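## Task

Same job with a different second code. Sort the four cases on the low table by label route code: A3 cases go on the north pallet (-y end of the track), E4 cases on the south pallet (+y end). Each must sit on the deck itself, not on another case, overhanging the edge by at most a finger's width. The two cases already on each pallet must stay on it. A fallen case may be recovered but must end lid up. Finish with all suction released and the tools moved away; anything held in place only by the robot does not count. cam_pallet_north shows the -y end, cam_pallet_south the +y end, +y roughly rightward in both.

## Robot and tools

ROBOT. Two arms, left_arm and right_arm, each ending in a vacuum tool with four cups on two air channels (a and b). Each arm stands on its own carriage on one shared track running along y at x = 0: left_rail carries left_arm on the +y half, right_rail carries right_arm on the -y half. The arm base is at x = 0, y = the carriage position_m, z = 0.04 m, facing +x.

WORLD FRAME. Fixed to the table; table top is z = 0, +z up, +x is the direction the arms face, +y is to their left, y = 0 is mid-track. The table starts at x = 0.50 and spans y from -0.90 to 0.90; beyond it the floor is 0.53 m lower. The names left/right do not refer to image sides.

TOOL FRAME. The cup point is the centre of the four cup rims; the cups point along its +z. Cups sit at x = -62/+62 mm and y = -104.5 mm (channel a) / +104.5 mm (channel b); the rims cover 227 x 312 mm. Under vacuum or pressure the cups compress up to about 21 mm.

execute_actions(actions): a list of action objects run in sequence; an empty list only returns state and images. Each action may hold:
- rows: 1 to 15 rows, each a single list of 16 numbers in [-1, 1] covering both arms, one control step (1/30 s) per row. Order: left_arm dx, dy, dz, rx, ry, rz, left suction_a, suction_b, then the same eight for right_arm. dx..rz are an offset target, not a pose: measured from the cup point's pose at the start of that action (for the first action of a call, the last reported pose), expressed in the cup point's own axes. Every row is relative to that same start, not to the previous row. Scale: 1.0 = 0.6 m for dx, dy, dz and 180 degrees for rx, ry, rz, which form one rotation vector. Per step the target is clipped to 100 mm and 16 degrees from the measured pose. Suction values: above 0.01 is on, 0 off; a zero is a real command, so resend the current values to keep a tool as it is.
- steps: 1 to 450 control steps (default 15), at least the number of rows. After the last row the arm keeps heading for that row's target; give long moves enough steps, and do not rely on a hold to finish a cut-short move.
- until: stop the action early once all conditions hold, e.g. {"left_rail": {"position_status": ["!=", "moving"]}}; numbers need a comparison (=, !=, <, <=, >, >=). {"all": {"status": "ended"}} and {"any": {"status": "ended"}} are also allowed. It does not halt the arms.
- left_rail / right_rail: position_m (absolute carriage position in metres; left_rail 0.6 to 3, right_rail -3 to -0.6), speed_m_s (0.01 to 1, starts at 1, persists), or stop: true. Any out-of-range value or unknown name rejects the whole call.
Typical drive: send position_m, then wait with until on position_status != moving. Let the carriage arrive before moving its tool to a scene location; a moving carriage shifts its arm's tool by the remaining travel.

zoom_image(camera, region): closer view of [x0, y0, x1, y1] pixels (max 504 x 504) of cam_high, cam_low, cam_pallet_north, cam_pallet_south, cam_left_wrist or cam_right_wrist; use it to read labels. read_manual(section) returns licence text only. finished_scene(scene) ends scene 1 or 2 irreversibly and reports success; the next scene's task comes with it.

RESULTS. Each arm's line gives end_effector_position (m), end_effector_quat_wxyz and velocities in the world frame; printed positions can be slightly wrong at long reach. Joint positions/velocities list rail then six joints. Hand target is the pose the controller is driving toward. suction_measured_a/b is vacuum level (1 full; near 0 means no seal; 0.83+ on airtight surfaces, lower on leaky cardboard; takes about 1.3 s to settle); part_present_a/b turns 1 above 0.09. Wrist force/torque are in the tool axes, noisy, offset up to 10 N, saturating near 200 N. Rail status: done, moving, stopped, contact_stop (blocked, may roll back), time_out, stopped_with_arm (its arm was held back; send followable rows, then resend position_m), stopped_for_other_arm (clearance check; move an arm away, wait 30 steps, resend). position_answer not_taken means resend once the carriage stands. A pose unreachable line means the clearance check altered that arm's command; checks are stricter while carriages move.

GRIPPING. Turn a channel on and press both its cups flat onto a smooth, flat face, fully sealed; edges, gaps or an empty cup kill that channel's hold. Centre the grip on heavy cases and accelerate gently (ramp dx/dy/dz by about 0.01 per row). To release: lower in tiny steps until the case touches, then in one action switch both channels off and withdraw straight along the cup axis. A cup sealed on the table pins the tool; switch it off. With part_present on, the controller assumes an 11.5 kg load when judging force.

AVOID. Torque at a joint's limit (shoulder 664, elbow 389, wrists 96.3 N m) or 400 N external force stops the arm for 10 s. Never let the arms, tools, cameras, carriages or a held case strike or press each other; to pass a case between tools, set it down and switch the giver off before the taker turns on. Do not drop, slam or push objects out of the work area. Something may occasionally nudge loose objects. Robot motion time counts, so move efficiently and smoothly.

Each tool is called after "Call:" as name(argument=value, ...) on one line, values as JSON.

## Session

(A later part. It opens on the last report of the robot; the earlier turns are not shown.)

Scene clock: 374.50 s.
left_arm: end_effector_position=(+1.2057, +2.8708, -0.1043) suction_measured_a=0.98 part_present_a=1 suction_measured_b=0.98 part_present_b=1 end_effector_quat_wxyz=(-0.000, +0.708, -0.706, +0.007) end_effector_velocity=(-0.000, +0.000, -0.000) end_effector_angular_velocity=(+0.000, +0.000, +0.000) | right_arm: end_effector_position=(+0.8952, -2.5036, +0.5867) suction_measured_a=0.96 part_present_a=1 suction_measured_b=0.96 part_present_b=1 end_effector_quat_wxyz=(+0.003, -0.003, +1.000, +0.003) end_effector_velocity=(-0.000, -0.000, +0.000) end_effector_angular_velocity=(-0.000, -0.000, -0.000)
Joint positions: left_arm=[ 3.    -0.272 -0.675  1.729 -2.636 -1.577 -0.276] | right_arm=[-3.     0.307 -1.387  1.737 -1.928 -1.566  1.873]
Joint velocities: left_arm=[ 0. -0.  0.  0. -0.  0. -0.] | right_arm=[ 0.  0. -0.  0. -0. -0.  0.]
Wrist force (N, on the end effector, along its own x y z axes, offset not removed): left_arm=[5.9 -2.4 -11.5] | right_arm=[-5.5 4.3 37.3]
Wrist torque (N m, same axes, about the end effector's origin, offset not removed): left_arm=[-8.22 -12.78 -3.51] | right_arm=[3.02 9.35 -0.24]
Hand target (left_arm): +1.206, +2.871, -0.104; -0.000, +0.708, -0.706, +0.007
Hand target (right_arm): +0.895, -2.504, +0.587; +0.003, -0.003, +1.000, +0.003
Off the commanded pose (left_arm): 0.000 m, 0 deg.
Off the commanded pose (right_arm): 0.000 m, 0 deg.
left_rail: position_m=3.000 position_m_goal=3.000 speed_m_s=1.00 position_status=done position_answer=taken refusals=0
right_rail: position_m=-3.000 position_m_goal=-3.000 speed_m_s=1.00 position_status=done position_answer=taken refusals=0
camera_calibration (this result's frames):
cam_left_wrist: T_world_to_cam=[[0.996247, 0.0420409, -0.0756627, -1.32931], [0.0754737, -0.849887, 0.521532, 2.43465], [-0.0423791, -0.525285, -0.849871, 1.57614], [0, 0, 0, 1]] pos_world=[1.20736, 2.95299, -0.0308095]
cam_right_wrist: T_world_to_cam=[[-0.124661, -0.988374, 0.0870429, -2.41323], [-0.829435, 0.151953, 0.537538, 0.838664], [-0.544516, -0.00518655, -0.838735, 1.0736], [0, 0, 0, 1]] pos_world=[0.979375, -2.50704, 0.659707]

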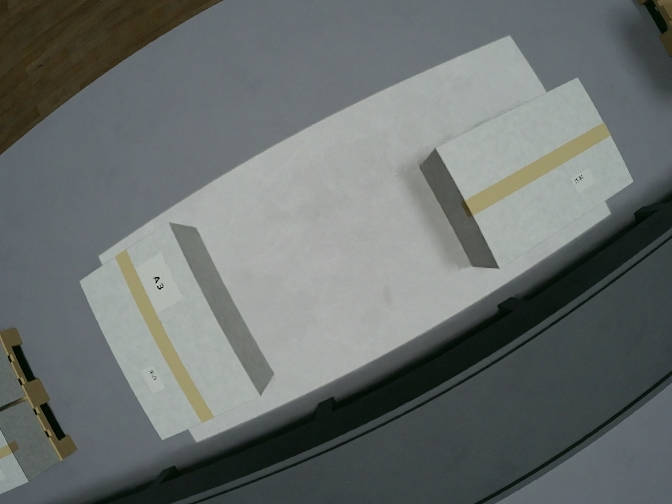

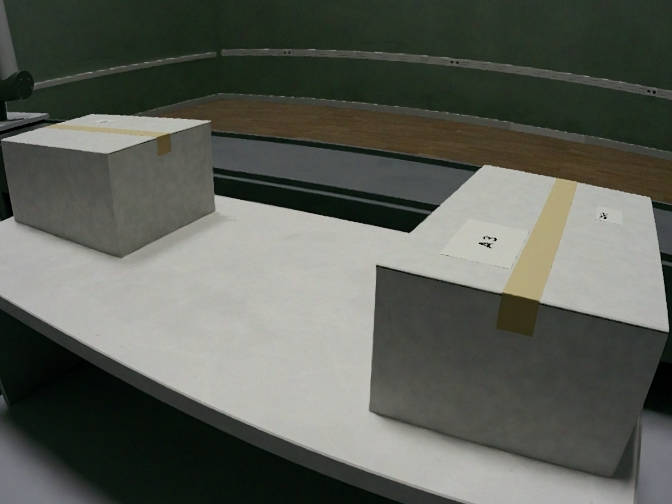

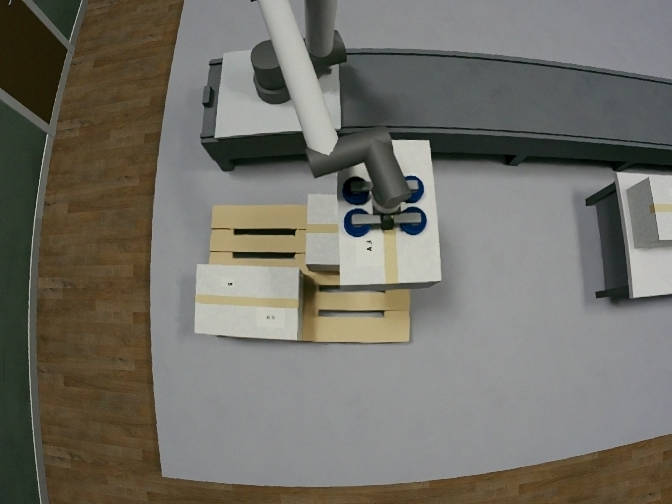

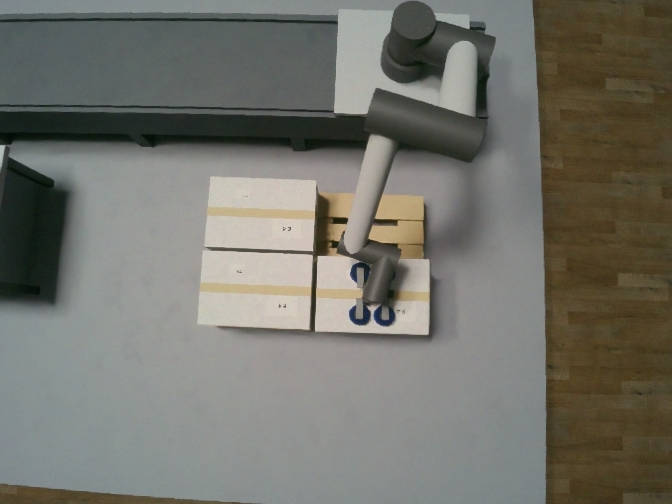

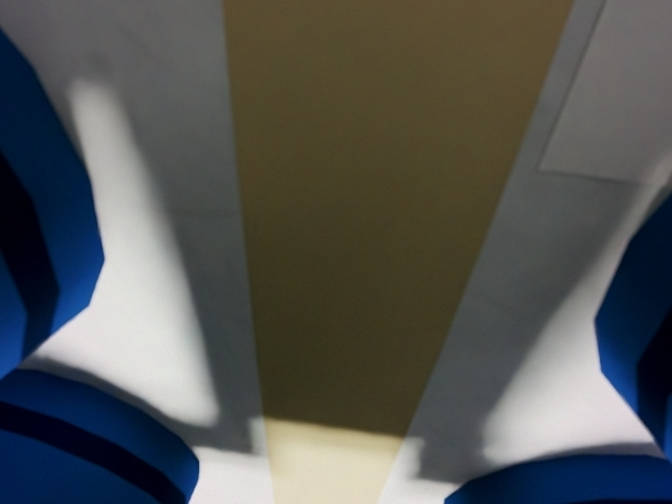

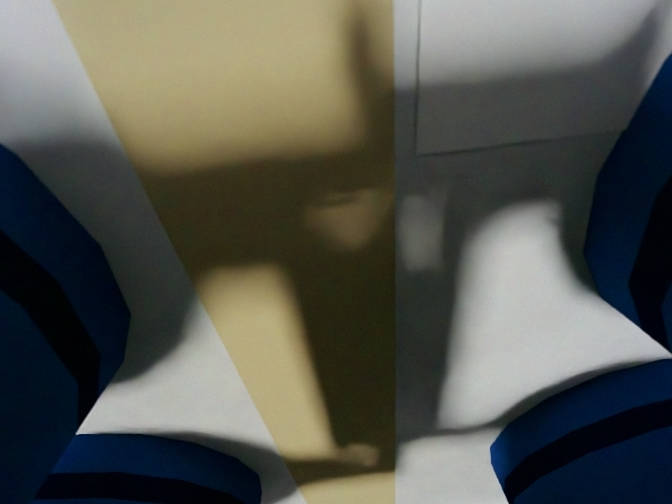

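Call:
execute_actions(actions=[{"rows": [[0,0,-0.003,0,0,0,0,0,0.002,-0.01,0,0,0,0.005,1,1],[0,0,-0.006,0,0,0,0,0,0.005,-0.03,0,0,0,0.015,1,1],[0,0,-0.009,0,0,0,0,0,0.01,-0.06,0,0,0,0.031,1,1],[0,0,-0.012,0,0,0,0,0,0.016,-0.1,0,0,0,0.051,1,1],[0,0,-0.016,0,0,0,0,0,0.024,-0.15,0,0,0,0.077,1,1],[0,0,-0.02,0,0,0,0,0,0.033,-0.21,0,0,0,0.108,1,1],[0,0,-0.025,0,0,0,0,0,0.045,-0.28,0,0,0,0.144,1,1],[0,0,-0.03,0,0,0,0,0,0.057,-0.36,0,0,0,0.185,1,1],[0,0,-0.037,0,0,0,0,0,0.072,-0.45,0,0,0,0.231,1,1],[0,0,-0.047,0,0,0,0,0,0.087,-0.55,0,0,0,0.282,1,1],[0,0,-0.065,0,0,0,0,0,0.103,-0.65,0,0,0,0.333,1,1],[0,0,-0.1,0,0,0,0,0,0.119,-0.75,0,0,0,0.385,1,1],[0.01,0.01,-0.18,0,0,0,0,0,0.135,-0.85,0,0,0,0.436,1,1],[0.06,0.04,-0.33,0,0,0,0,0,0.148,-0.93,0,0,0,0.477,1,1],[0.35,0.25,-0.82,0,0,0,0,0,0.159,-1.0,0,0,0,0.5128,1,1]], "steps": 45}])

Scene clock: 441.80 s.
left_arm: end_effector_position=(+1.0674, +2.6816, +0.3487) suction_measured_a=0.00 part_present_a=0 suction_measured_b=0.00 part_present_b=0 end_effector_quat_wxyz=(-0.001, +0.708, -0.706, +0.009) end_effector_velocity=(-0.111, -0.125, +0.294) end_effector_angular_velocity=(+0.003, +0.005, +0.001) | right_arm: end_effector_position=(+0.8051, -3.0864, +0.5829) suction_measured_a=0.96 part_present_a=1 suction_measured_b=0.96 part_present_b=1 end_effector_quat_wxyz=(-0.000, +0.711, +0.703, +0.004) end_effector_velocity=(-0.015, -0.138, +0.002) end_effector_angular_velocity=(+0.001, -0.005, -0.181)
Joint positions: left_arm=[ 3.    -0.47  -1.159  1.794 -2.223 -1.575 -0.473] | right_arm=[-3.    -0.361 -1.634  2.008 -1.947 -1.563  2.793]
Joint velocities: left_arm=[ 0.    -0.149 -0.275 -0.065  0.346  0.003 -0.149] | right_arm=[ 0.    -0.172 -0.003  0.    -0.002  0.003  0.009]
Wrist force (N, on the end effector, along its own x y z axes, offset not removed): left_arm=[-0.6 -0.4 -2.1] | right_arm=[-26.4 -3.1 31.9]
Wrist torque (N m, same axes, about the end effector's origin, offset not removed): left_arm=[-0.10 0.22 -0.58] | right_arm=[2.93 7.20 1.34]
Hand target (left_arm): +1.052, +2.666, +0.387; -0.000, +0.708, -0.706, +0.008
Hand target (right_arm): +0.803, -3.104, +0.583; -0.000, +0.719, +0.695, +0.004
Off the commanded pose (left_arm): 0.046 m, 0 deg.
Off the commanded pose (right_arm): 0.018 m, 1 deg.
left_rail: position_m=3.000 position_m_goal=3.000 speed_m_s=1.00 position_status=done position_answer=taken refusals=0
right_rail: position_m=-3.000 position_m_goal=-3.000 speed_m_s=1.00 position_status=done position_answer=taken refusals=0
camera_calibration (this result's frames):
cam_left_wrist: T_world_to_cam=[[0.996541, 0.0408082, -0.0723893, -1.14742], [0.0728135, -0.848602, 0.523997, 2.0466], [-0.0400464, -0.527455, -0.848638, 1.8587], [0, 0, 0, 1]] pos_world=[1.06886, 2.76395, 0.421889]
cam_right_wrist: T_world_to_cam=[[-0.98602, 0.140364, 0.0897901, 1.17549], [0.166598, 0.820477, 0.546866, 2.11045], [0.00308947, 0.554179, -0.832392, 2.30021], [0, 0, 0, 1]] pos_world=[0.800353, -3.1713, 0.654994]

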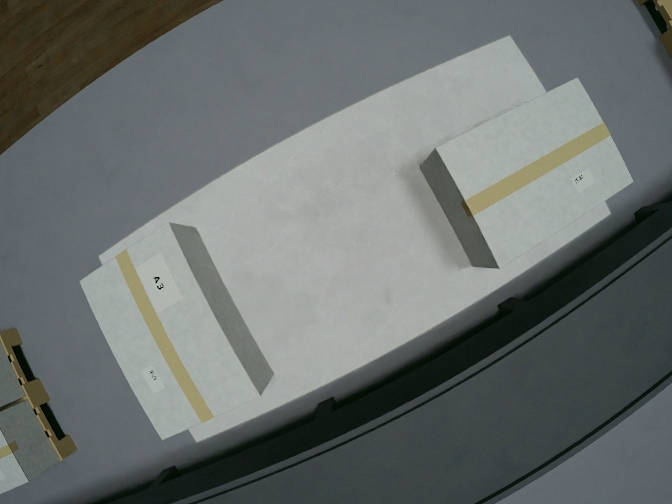

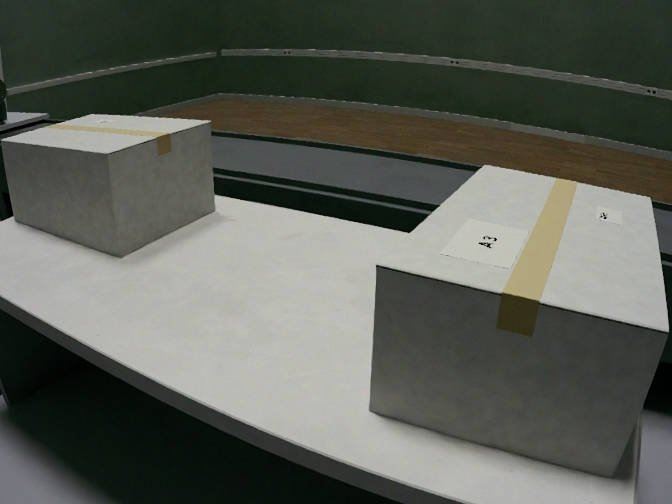

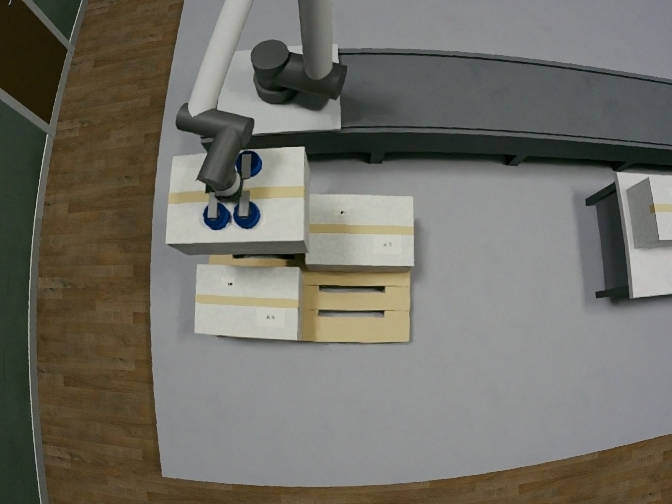

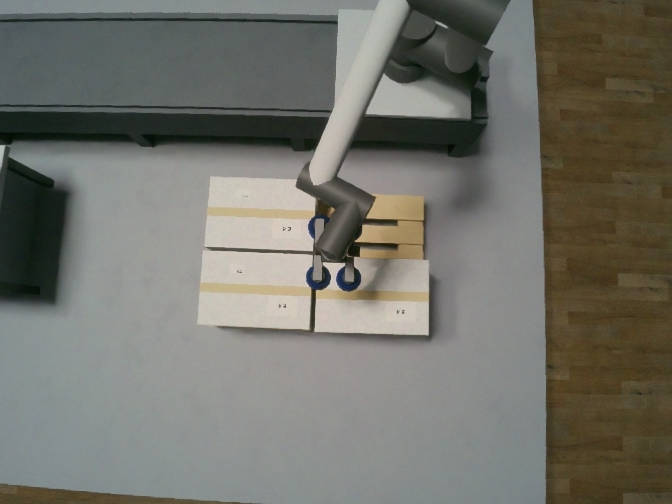

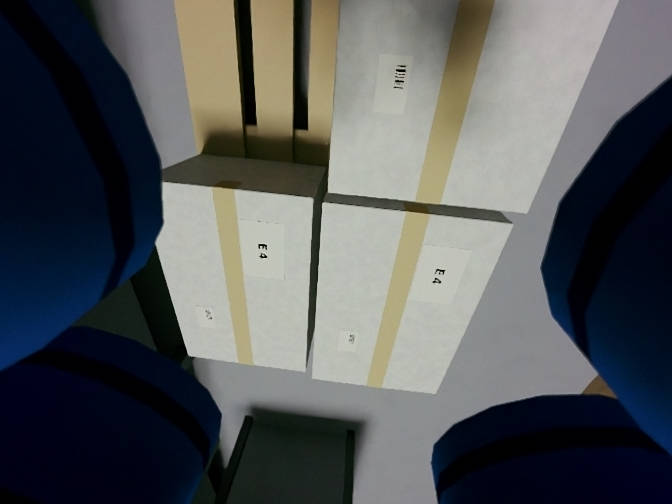

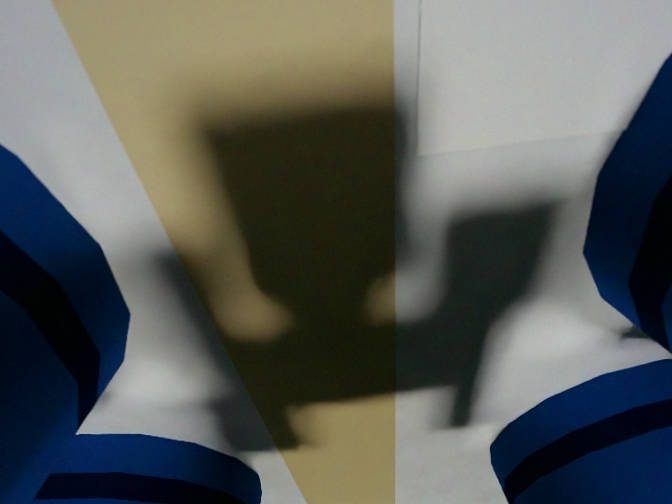

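Call:
execute_actions(actions=[])

Call:
execute_actions(actions=[{"left_rail": {"position_m": 0.6}, "steps": 1}])

Call:
zoom_image(camera="cam_pallet_north", region=[150, 130, 430, 360])

Scene clock: 448.33 s.
left_arm: end_effector_position=(+1.0518, +2.6655, +0.3869) suction_measured_a=0.00 part_present_a=0 suction_measured_b=0.00 part_present_b=0 end_effector_quat_wxyz=(-0.000, +0.708, -0.706, +0.008) end_effector_velocity=(-0.000, -0.000, +0.000) end_effector_angular_velocity=(-0.000, -0.000, -0.000) | right_arm: end_effector_position=(+0.8031, -3.1042, +0.5831) suction_measured_a=0.96 part_present_a=1 suction_measured_b=0.96 part_present_b=1 end_effector_quat_wxyz=(-0.000, +0.719, +0.695, +0.004) end_effector_velocity=(+0.000, +0.000, +0.000) end_effector_angular_velocity=(+0.000, -0.000, +0.000)
Joint positions: left_arm=[ 3.    -0.49  -1.195  1.785 -2.176 -1.574 -0.494] | right_arm=[-3.    -0.383 -1.634  2.008 -1.947 -1.562  2.794]
Joint velocities: left_arm=[ 0. -0. -0.  0.  0.  0. -0.] | right_arm=[ 0. -0.  0.  0. -0.  0. -0.]
Wrist force (N, on the end effector, along its own x y z axes, offset not removed): left_arm=[0.6 -0.8 1.6] | right_arm=[-2.8 1.3 32.9]
Wrist torque (N m, same axes, about the end effector's origin, offset not removed): left_arm=[-0.10 0.19 -0.71] | right_arm=[2.62 9.03 -0.13]
Hand target (left_arm): +1.052, +2.666, +0.387; -0.000, +0.708, -0.706, +0.008
Hand target (right_arm): +0.803, -3.104, +0.583; -0.000, +0.719, +0.695, +0.004
Off the commanded pose (left_arm): 0.001 m, 0 deg.
Off the commanded pose (right_arm): 0.001 m, 0 deg.
left_rail: position_m=3.000 position_m_goal=3.000 speed_m_s=1.00 position_status=done position_answer=taken refusals=0
right_rail: position_m=-3.000 position_m_goal=-3.000 speed_m_s=1.00 position_status=done position_answer=taken refusals=0
camera_calibration (this result's frames):
cam_left_wrist: T_world_to_cam=[[0.996362, 0.041457, -0.0744589, -1.12923], [0.0743987, -0.849259, 0.522708, 2.01465], [-0.041565, -0.526346, -0.849254, 1.88097], [0, 0, 0, 1]] pos_world=[1.05341, 2.74781, 0.460269]
cam_right_wrist: T_world_to_cam=[[-0.982544, 0.163201, 0.0892897, 1.24441], [0.185302, 0.816186, 0.547269, 2.09673], [0.0164377, 0.554262, -0.83218, 2.29968], [0, 0, 0, 1]] pos_world=[0.796354, -3.18903, 0.655158]

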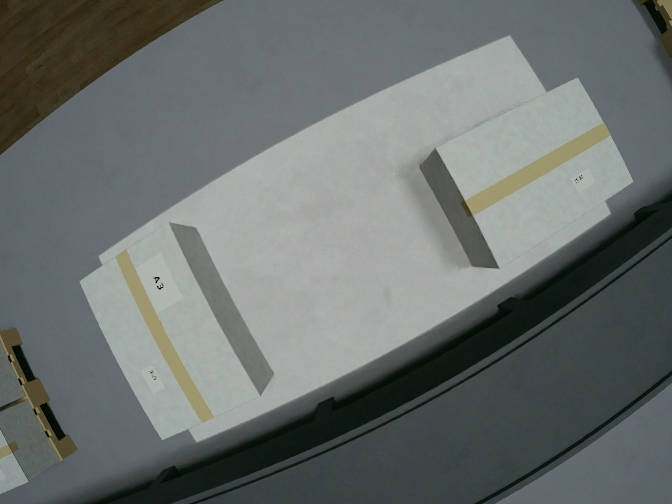

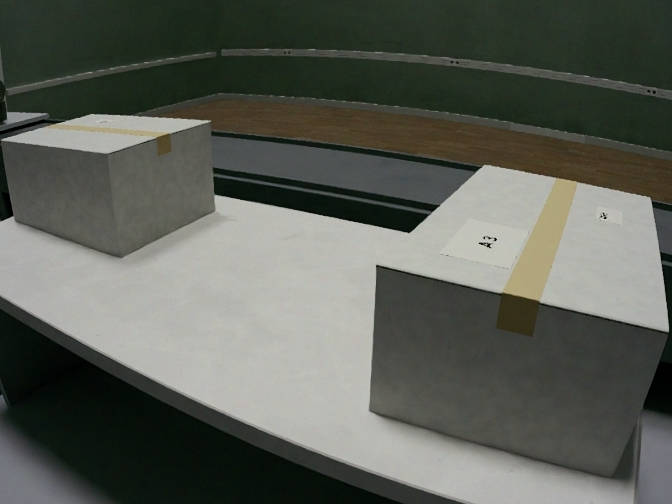

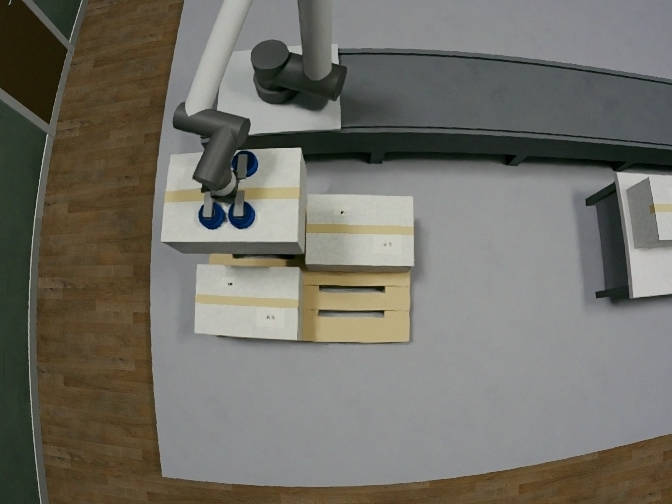

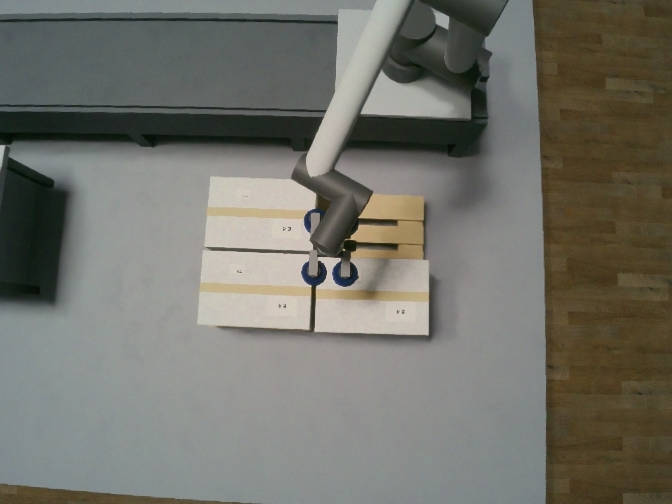

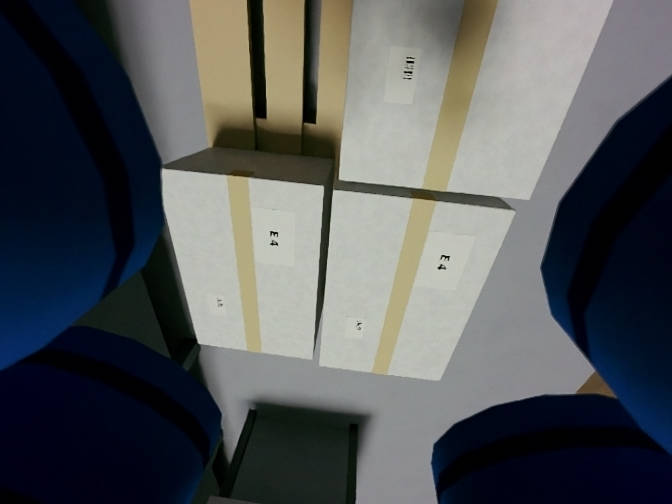

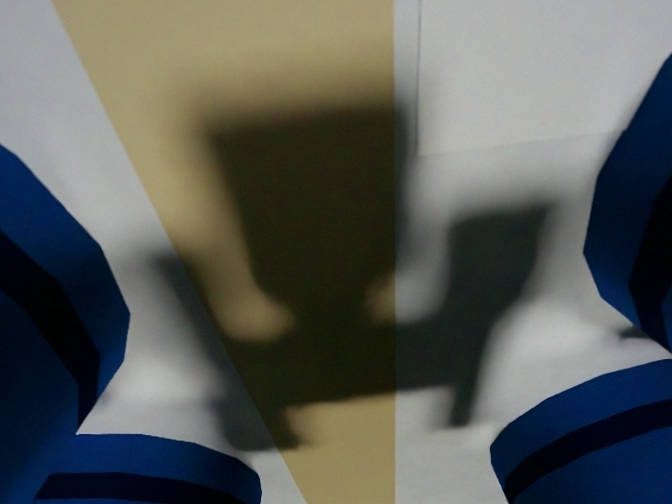

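Scene clock: 448.37 s.
left_arm: end_effector_position=(+1.0518, +2.6655, +0.3869) suction_measured_a=0.00 part_present_a=0 suction_measured_b=0.00 part_present_b=0 end_effector_quat_wxyz=(-0.000, +0.708, -0.706, +0.008) end_effector_velocity=(-0.001, -0.007, +0.002) end_effector_angular_velocity=(+0.002, +0.003, +0.001) | right_arm: end_effector_position=(+0.8031, -3.1042, +0.5831) suction_measured_a=0.96 part_present_a=1 suction_measured_b=0.96 part_present_b=1 end_effector_quat_wxyz=(-0.000, +0.719, +0.695, +0.004) end_effector_velocity=(+0.000, -0.001, +0.000) end_effector_angular_velocity=(-0.000, -0.000, -0.001)
Joint positions: left_arm=[ 3.    -0.49  -1.195  1.785 -2.176 -1.574 -0.494] | right_arm=[-3.    -0.383 -1.634  2.008 -1.947 -1.562  2.794]
Joint velocities: left_arm=[-0.006 -0.001 -0.001 -0.002  0.007  0.    -0.002] | right_arm=[ 0.    -0.001 -0.    -0.    -0.    -0.    -0.   ]
Wrist force (N, on the end effector, along its own x y z axes, offset not removed): left_arm=[-3.5 -2.9 0.8] | right_arm=[-4.3 2.9 33.5]
Wrist torque (N m, same axes, about the end effector's origin, offset not removed): left_arm=[-0.37 0.61 -0.70] | right_arm=[2.78 9.15 -0.24]
Hand target (left_arm): +1.051, +2.662, +0.388; -0.000, +0.708, -0.706, +0.007
Hand target (right_arm): +0.803, -3.105, +0.583; -0.000, +0.719, +0.695, +0.004
Off the commanded pose (left_arm): 0.001 m, 0 deg.
Off the commanded pose (right_arm): 0.001 m, 0 deg.
left_rail: position_m=3.000 position_m_goal=0.600 speed_m_s=1.00 position_status=moving position_answer=taken refusals=0
right_rail: position_m=-3.000 position_m_goal=-3.000 speed_m_s=1.00 position_status=done position_answer=taken refusals=0
camera_calibration (this result's frames):
cam_left_wrist: T_world_to_cam=[[0.996361, 0.0414643, -0.0744741, -1.12923], [0.0744124, -0.849264, 0.522699, 2.0146], [-0.0415748, -0.526338, -0.849258, 1.88095], [0, 0, 0, 1]] pos_world=[1.05341, 2.74777, 0.460284]
cam_right_wrist: T_world_to_cam=[[-0.982544, 0.163204, 0.0892875, 1.24442], [0.185304, 0.816186, 0.547269, 2.09673], [0.0164414, 0.554261, -0.83218, 2.29968], [0, 0, 0, 1]] pos_world=[0.796354, -3.18903, 0.65516]

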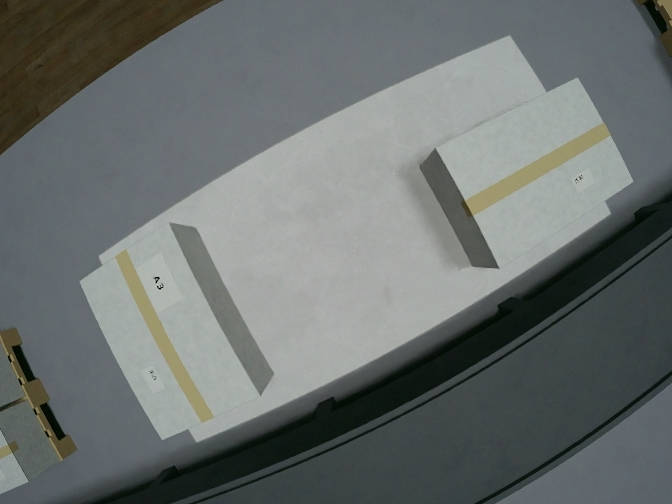

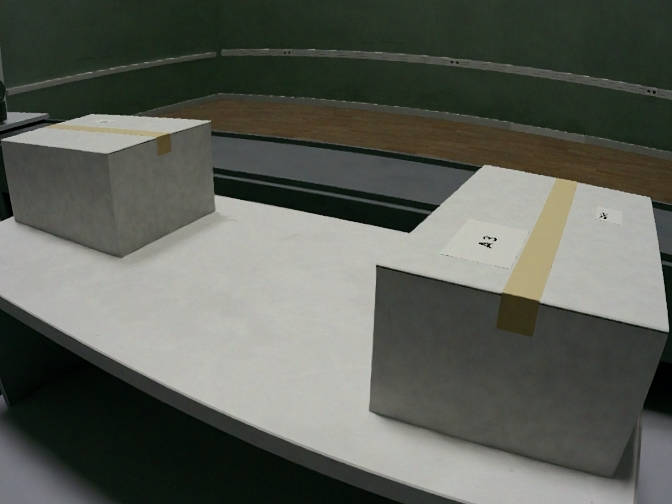

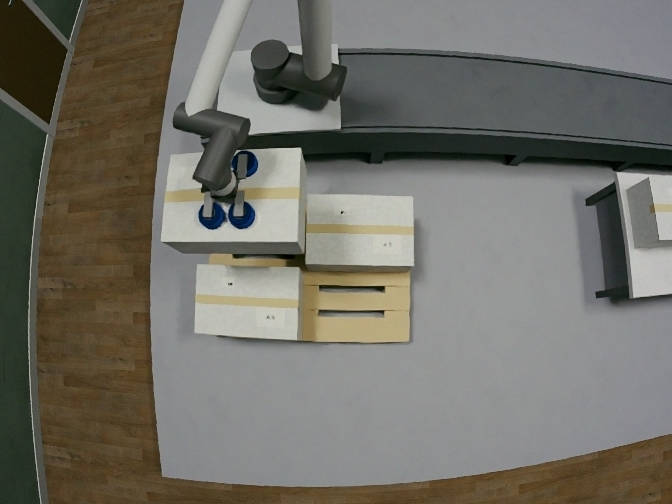

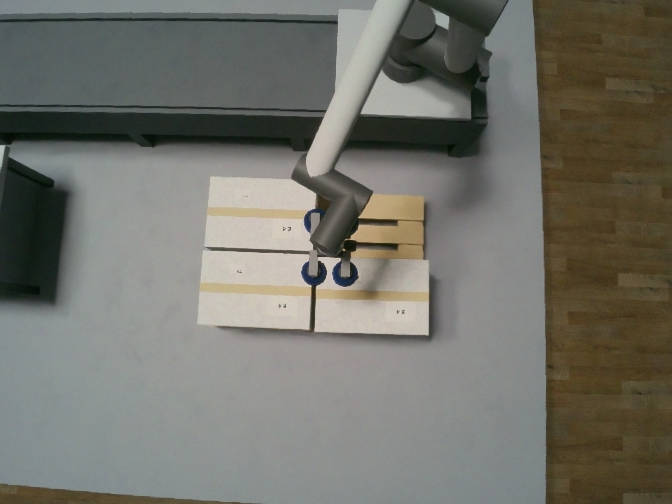

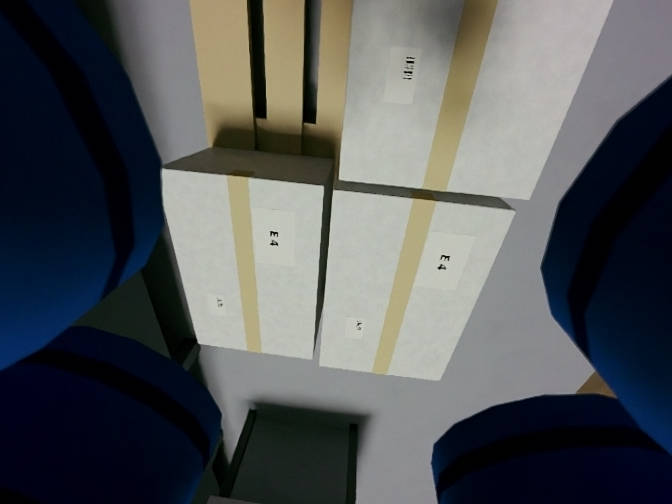

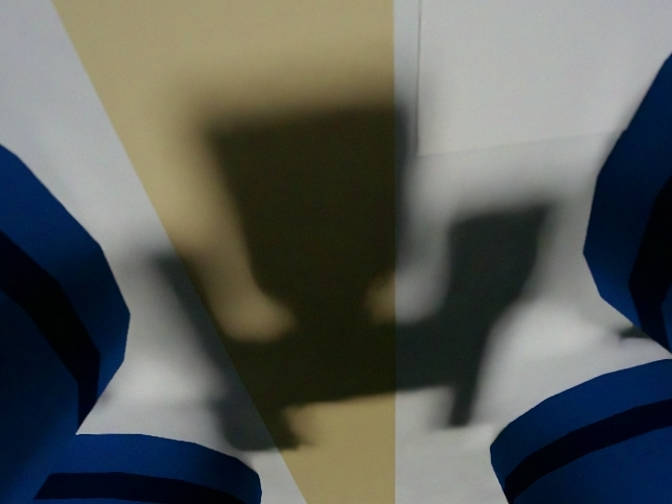

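Region (150, 130, 430, 360) of cam_pallet_north's 672x504 image, scaled by 1.800, with more detail than that image has; it fills the top 414 rows of this view, and the rest is white.

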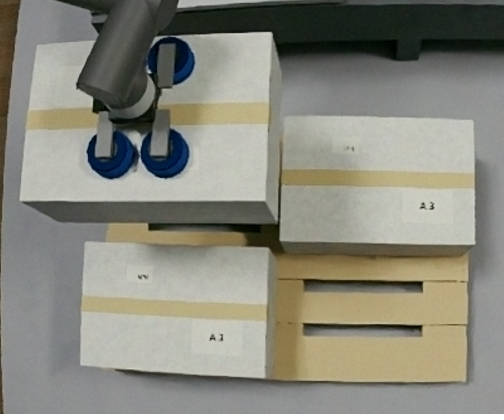

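Call:
execute_actions(actions=[])

Call:
execute_actions(actions=[{"rows": [[0.008,0.002,0,0,0,0,0,0,-0.001,0,0.007,0,0,0,1,1],[0.024,0.007,0,0,0,0,0,0,-0.003,-0.001,0.02,0,0,0,1,1],[0.048,0.014,0,0,0,0,0,0,-0.006,-0.002,0.039,0,0,0,1,1],[0.08,0.024,0,0,0,0,0,0,-0.01,-0.003,0.066,0,0,0,1,1],[0.12,0.036,0,0,0,0,0,0,-0.015,-0.005,0.098,0,0,0,1,1],[0.168,0.05,0,0,0,0,0,0,-0.021,-0.007,0.138,0,0,0,1,1],[0.224,0.067,0,0,0,0,0,0,-0.028,-0.009,0.183,0,0,0,1,1],[0.288,0.086,0,0,0,0,0,0,-0.036,-0.011,0.236,0,0,0,1,1],[0.36,0.108,0,0,0,0,0,0,-0.044,-0.014,0.295,0,0,0,1,1],[0.44,0.132,0,0,0,0,0,0,-0.053,-0.016,0.36,0,0,0,1,1],[0.52,0.156,0,0,0,0,0,0,-0.062,-0.019,0.426,0,0,0,1,1],[0.6,0.18,0,0,0,0,0,0,-0.07,-0.022,0.491,0,0,0,1,1],[0.68,0.204,0,0,0,0,0,0,-0.078,-0.024,0.557,0,0,0,1,1],[0.76,0.228,0,0,0,0,0,0,-0.084,-0.026,0.609,0,0,0,1,1],[0.85,0.25,0,0,0,0,0,0,-0.0877,-0.027,0.655,0,0,0,1,1]], "steps": 31}])

Scene clock: 476.60 s.
left_arm: end_effector_position=(+1.0513, +0.2643, +0.3884) suction_measured_a=0.00 part_present_a=0 suction_measured_b=0.00 part_present_b=0 end_effector_quat_wxyz=(-0.000, +0.708, -0.706, +0.007) end_effector_velocity=(+0.000, -0.000, -0.000) end_effector_angular_velocity=(+0.000, +0.000, +0.000) | right_arm: end_effector_position=(+0.8033, -3.1046, +0.5831) suction_measured_a=0.96 part_present_a=1 suction_measured_b=0.96 part_present_b=1 end_effector_quat_wxyz=(-0.000, +0.719, +0.695, +0.004) end_effector_velocity=(+0.000, +0.000, -0.000) end_effector_angular_velocity=(+0.000, -0.000, +0.000)
Joint positions: left_arm=[ 0.6   -0.491 -1.196  1.783 -2.171 -1.574 -0.495] | right_arm=[-3.    -0.383 -1.634  2.007 -1.947 -1.562  2.793]
Joint velocities: left_arm=[ 0.  0.  0. -0.  0. -0. -0.] | right_arm=[ 0.  0.  0.  0. -0.  0. -0.]
Wrist force (N, on the end effector, along its own x y z axes, offset not removed): left_arm=[-4.2 2.3 -0.3] | right_arm=[-5.6 2.6 33.1]
Wrist torque (N m, same axes, about the end effector's origin, offset not removed): left_arm=[0.38 0.72 -0.71] | right_arm=[2.83 9.29 -0.23]
Hand target (left_arm): +1.051, +0.264, +0.388; -0.000, +0.708, -0.706, +0.007
Hand target (right_arm): +0.803, -3.105, +0.583; -0.000, +0.719, +0.695, +0.004
Off the commanded pose (left_arm): 0.000 m, 0 deg.
Off the commanded pose (right_arm): 0.001 m, 0 deg.
left_rail: position_m=0.600 position_m_goal=0.600 speed_m_s=1.00 position_status=done position_answer=taken refusals=0
right_rail: position_m=-3.000 position_m_goal=-3.000 speed_m_s=1.00 position_status=done position_answer=taken refusals=0
camera_calibration (this result's frames):
cam_left_wrist: T_world_to_cam=[[0.996234, 0.0420149, -0.0758499, -1.02851], [0.0755643, -0.849708, 0.521811, -0.0261352], [-0.0425265, -0.525577, -0.849683, 0.619312], [0, 0, 0, 1]] pos_world=[1.05294, 0.346502, 0.461844]
cam_right_wrist: T_world_to_cam=[[-0.982545, 0.163203, 0.0892804, 1.24469], [0.185298, 0.816143, 0.547334, 2.09687], [0.016461, 0.554324, -0.832138, 2.30005], [0, 0, 0, 1]] pos_world=[0.796561, -3.18945, 0.655147]

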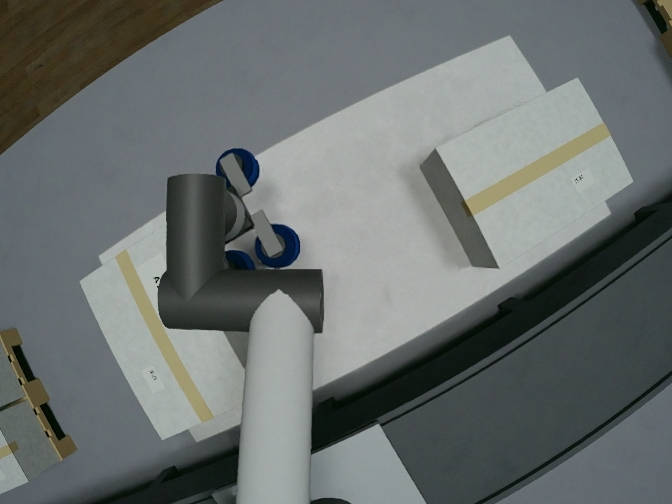

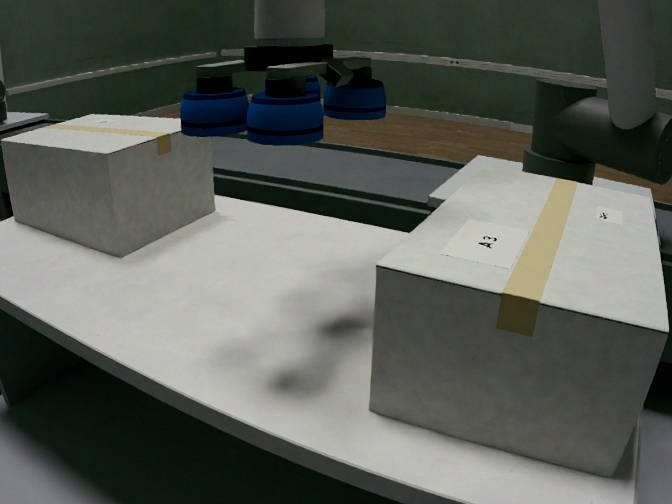

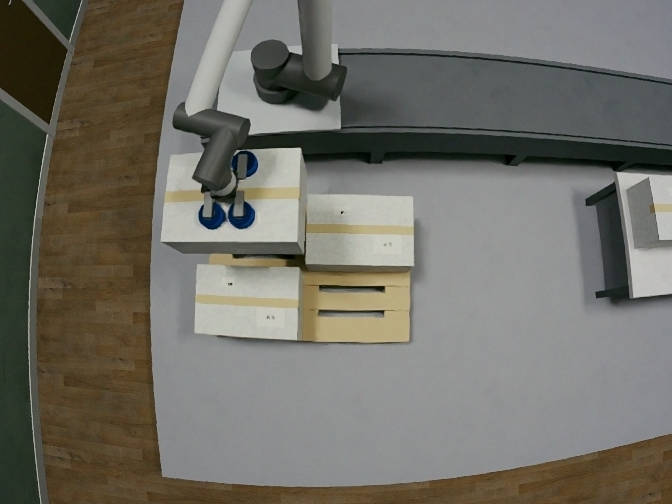

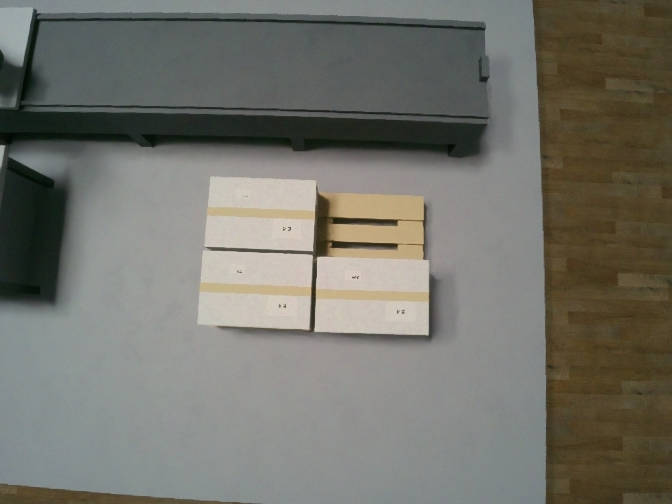

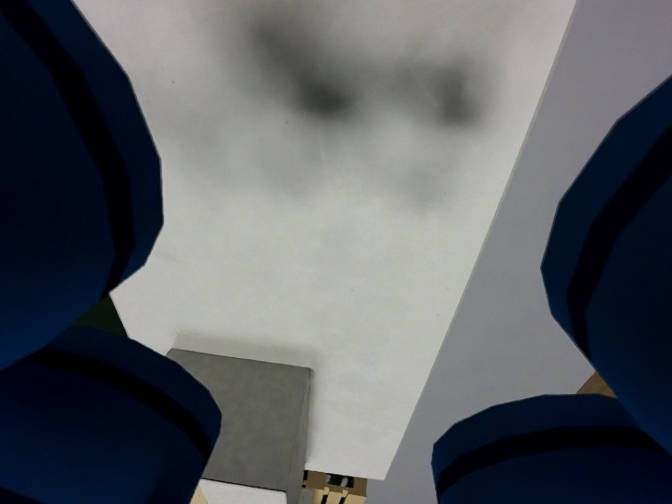

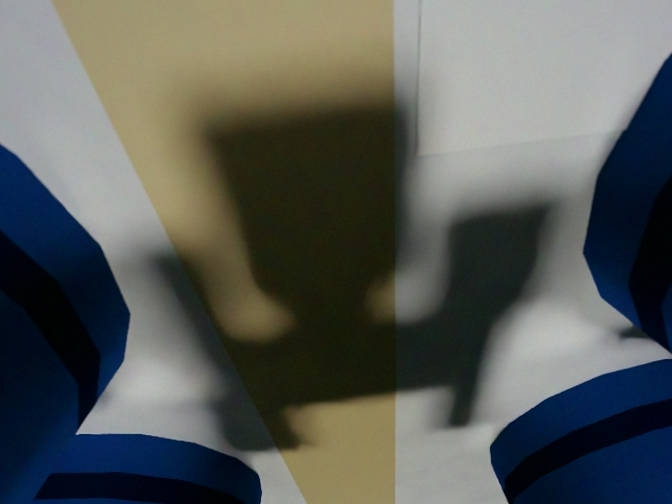

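Scene clock: 477.63 s.
left_arm: end_effector_position=(+0.9256, -0.1414, +0.3916) suction_measured_a=0.00 part_present_a=0 suction_measured_b=0.00 part_present_b=0 end_effector_quat_wxyz=(+0.001, +0.708, -0.706, +0.008) end_effector_velocity=(-0.134, -0.462, +0.002) end_effector_angular_velocity=(-0.001, -0.001, -0.002) | right_arm: end_effector_position=(+0.7809, -3.1498, +0.2130) suction_measured_a=0.96 part_present_a=1 suction_measured_b=0.96 part_present_b=1 end_effector_quat_wxyz=(-0.005, +0.720, +0.694, +0.002) end_effector_velocity=(+0.036, -0.034, -0.171) end_effector_angular_velocity=(-0.021, -0.049, +0.002)
Joint positions: left_arm=[ 0.6   -0.846 -1.115  1.653 -2.124 -1.571 -0.847] | right_arm=[-3.    -0.448 -1.322  2.313 -2.554 -1.563  2.729]
Joint velocities: left_arm=[ 0.    -0.349  0.186 -0.3    0.113  0.005 -0.347] | right_arm=[ 0.    -0.02   0.26   0.051 -0.363  0.002 -0.022]
Wrist force (N, on the end effector, along its own x y z axes, offset not removed): left_arm=[-7.3 -3.0 5.2] | right_arm=[-10.9 5.0 54.7]
Wrist torque (N m, same axes, about the end effector's origin, offset not removed): left_arm=[-0.17 1.13 -0.79] | right_arm=[2.89 9.87 -0.24]
Hand target (left_arm): +0.902, -0.218, +0.392; +0.001, +0.708, -0.706, +0.008
Hand target (right_arm): +0.786, -3.154, +0.191; -0.001, +0.719, +0.695, +0.004
Off the commanded pose (left_arm): 0.107 m, 0 deg; position clipped at the last step of the last action.
Off the commanded pose (right_arm): 0.025 m, 1 deg.
left_rail: position_m=0.600 position_m_goal=0.600 speed_m_s=1.00 position_status=done position_answer=taken refusals=0
right_rail: position_m=-3.000 position_m_goal=-3.000 speed_m_s=1.00 position_status=done position_answer=taken refusals=0
camera_calibration (this result's frames):
cam_left_wrist: T_world_to_cam=[[0.996322, 0.0395766, -0.0759962, -0.886377], [0.0736588, -0.848718, 0.52369, -0.361886], [-0.0437734, -0.527362, -0.848512, 0.403868], [0, 0, 0, 1]] pos_world=[0.927452, -0.0590746, 0.464842]
cam_right_wrist: T_world_to_cam=[[-0.981624, 0.163263, 0.0987881, 1.26055], [0.190608, 0.814244, 0.548338, 2.33011], [0.00908581, 0.557092, -0.830401, 2.03159], [0, 0, 0, 1]] pos_world=[0.774793, -3.23486, 0.284822]

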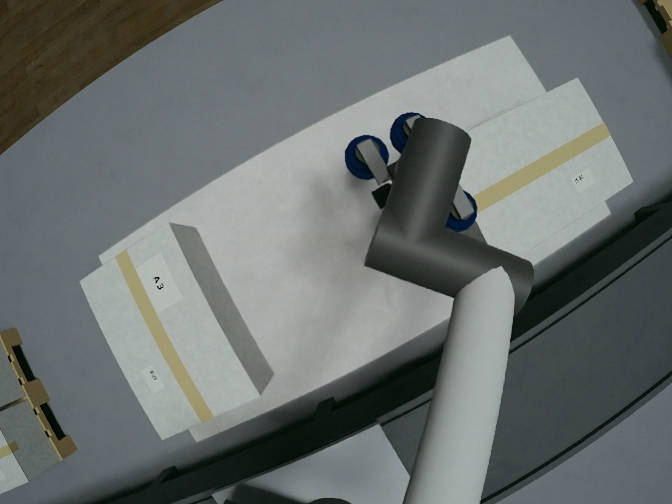

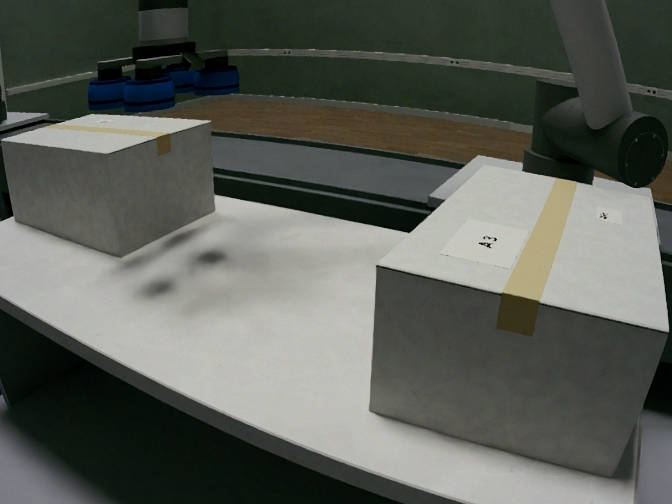

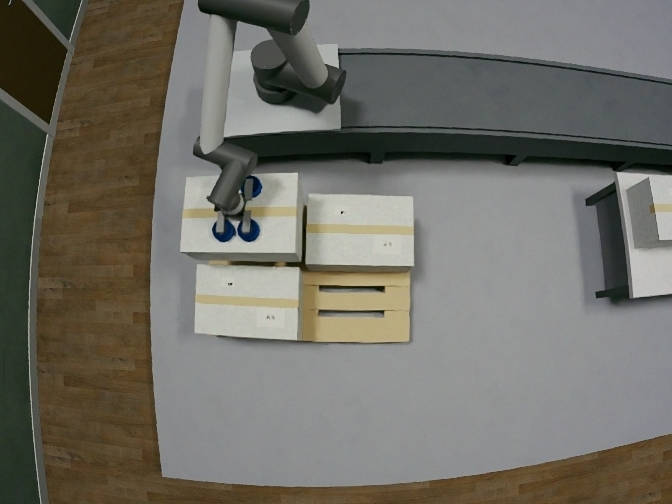

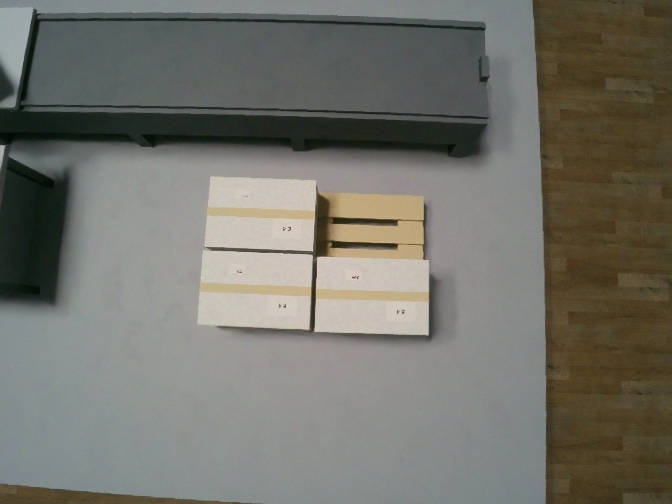

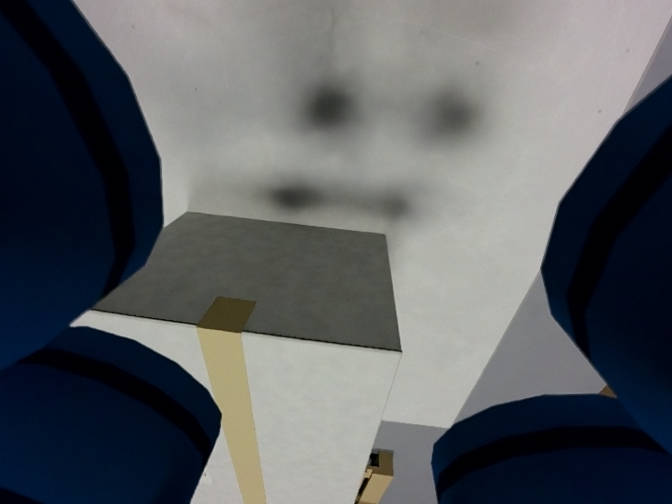

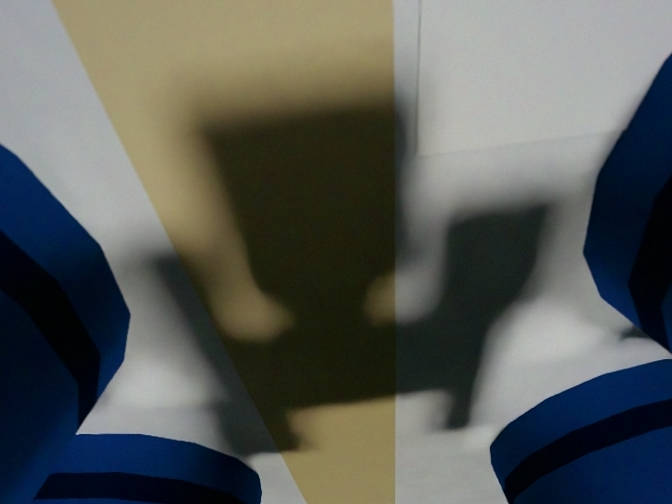

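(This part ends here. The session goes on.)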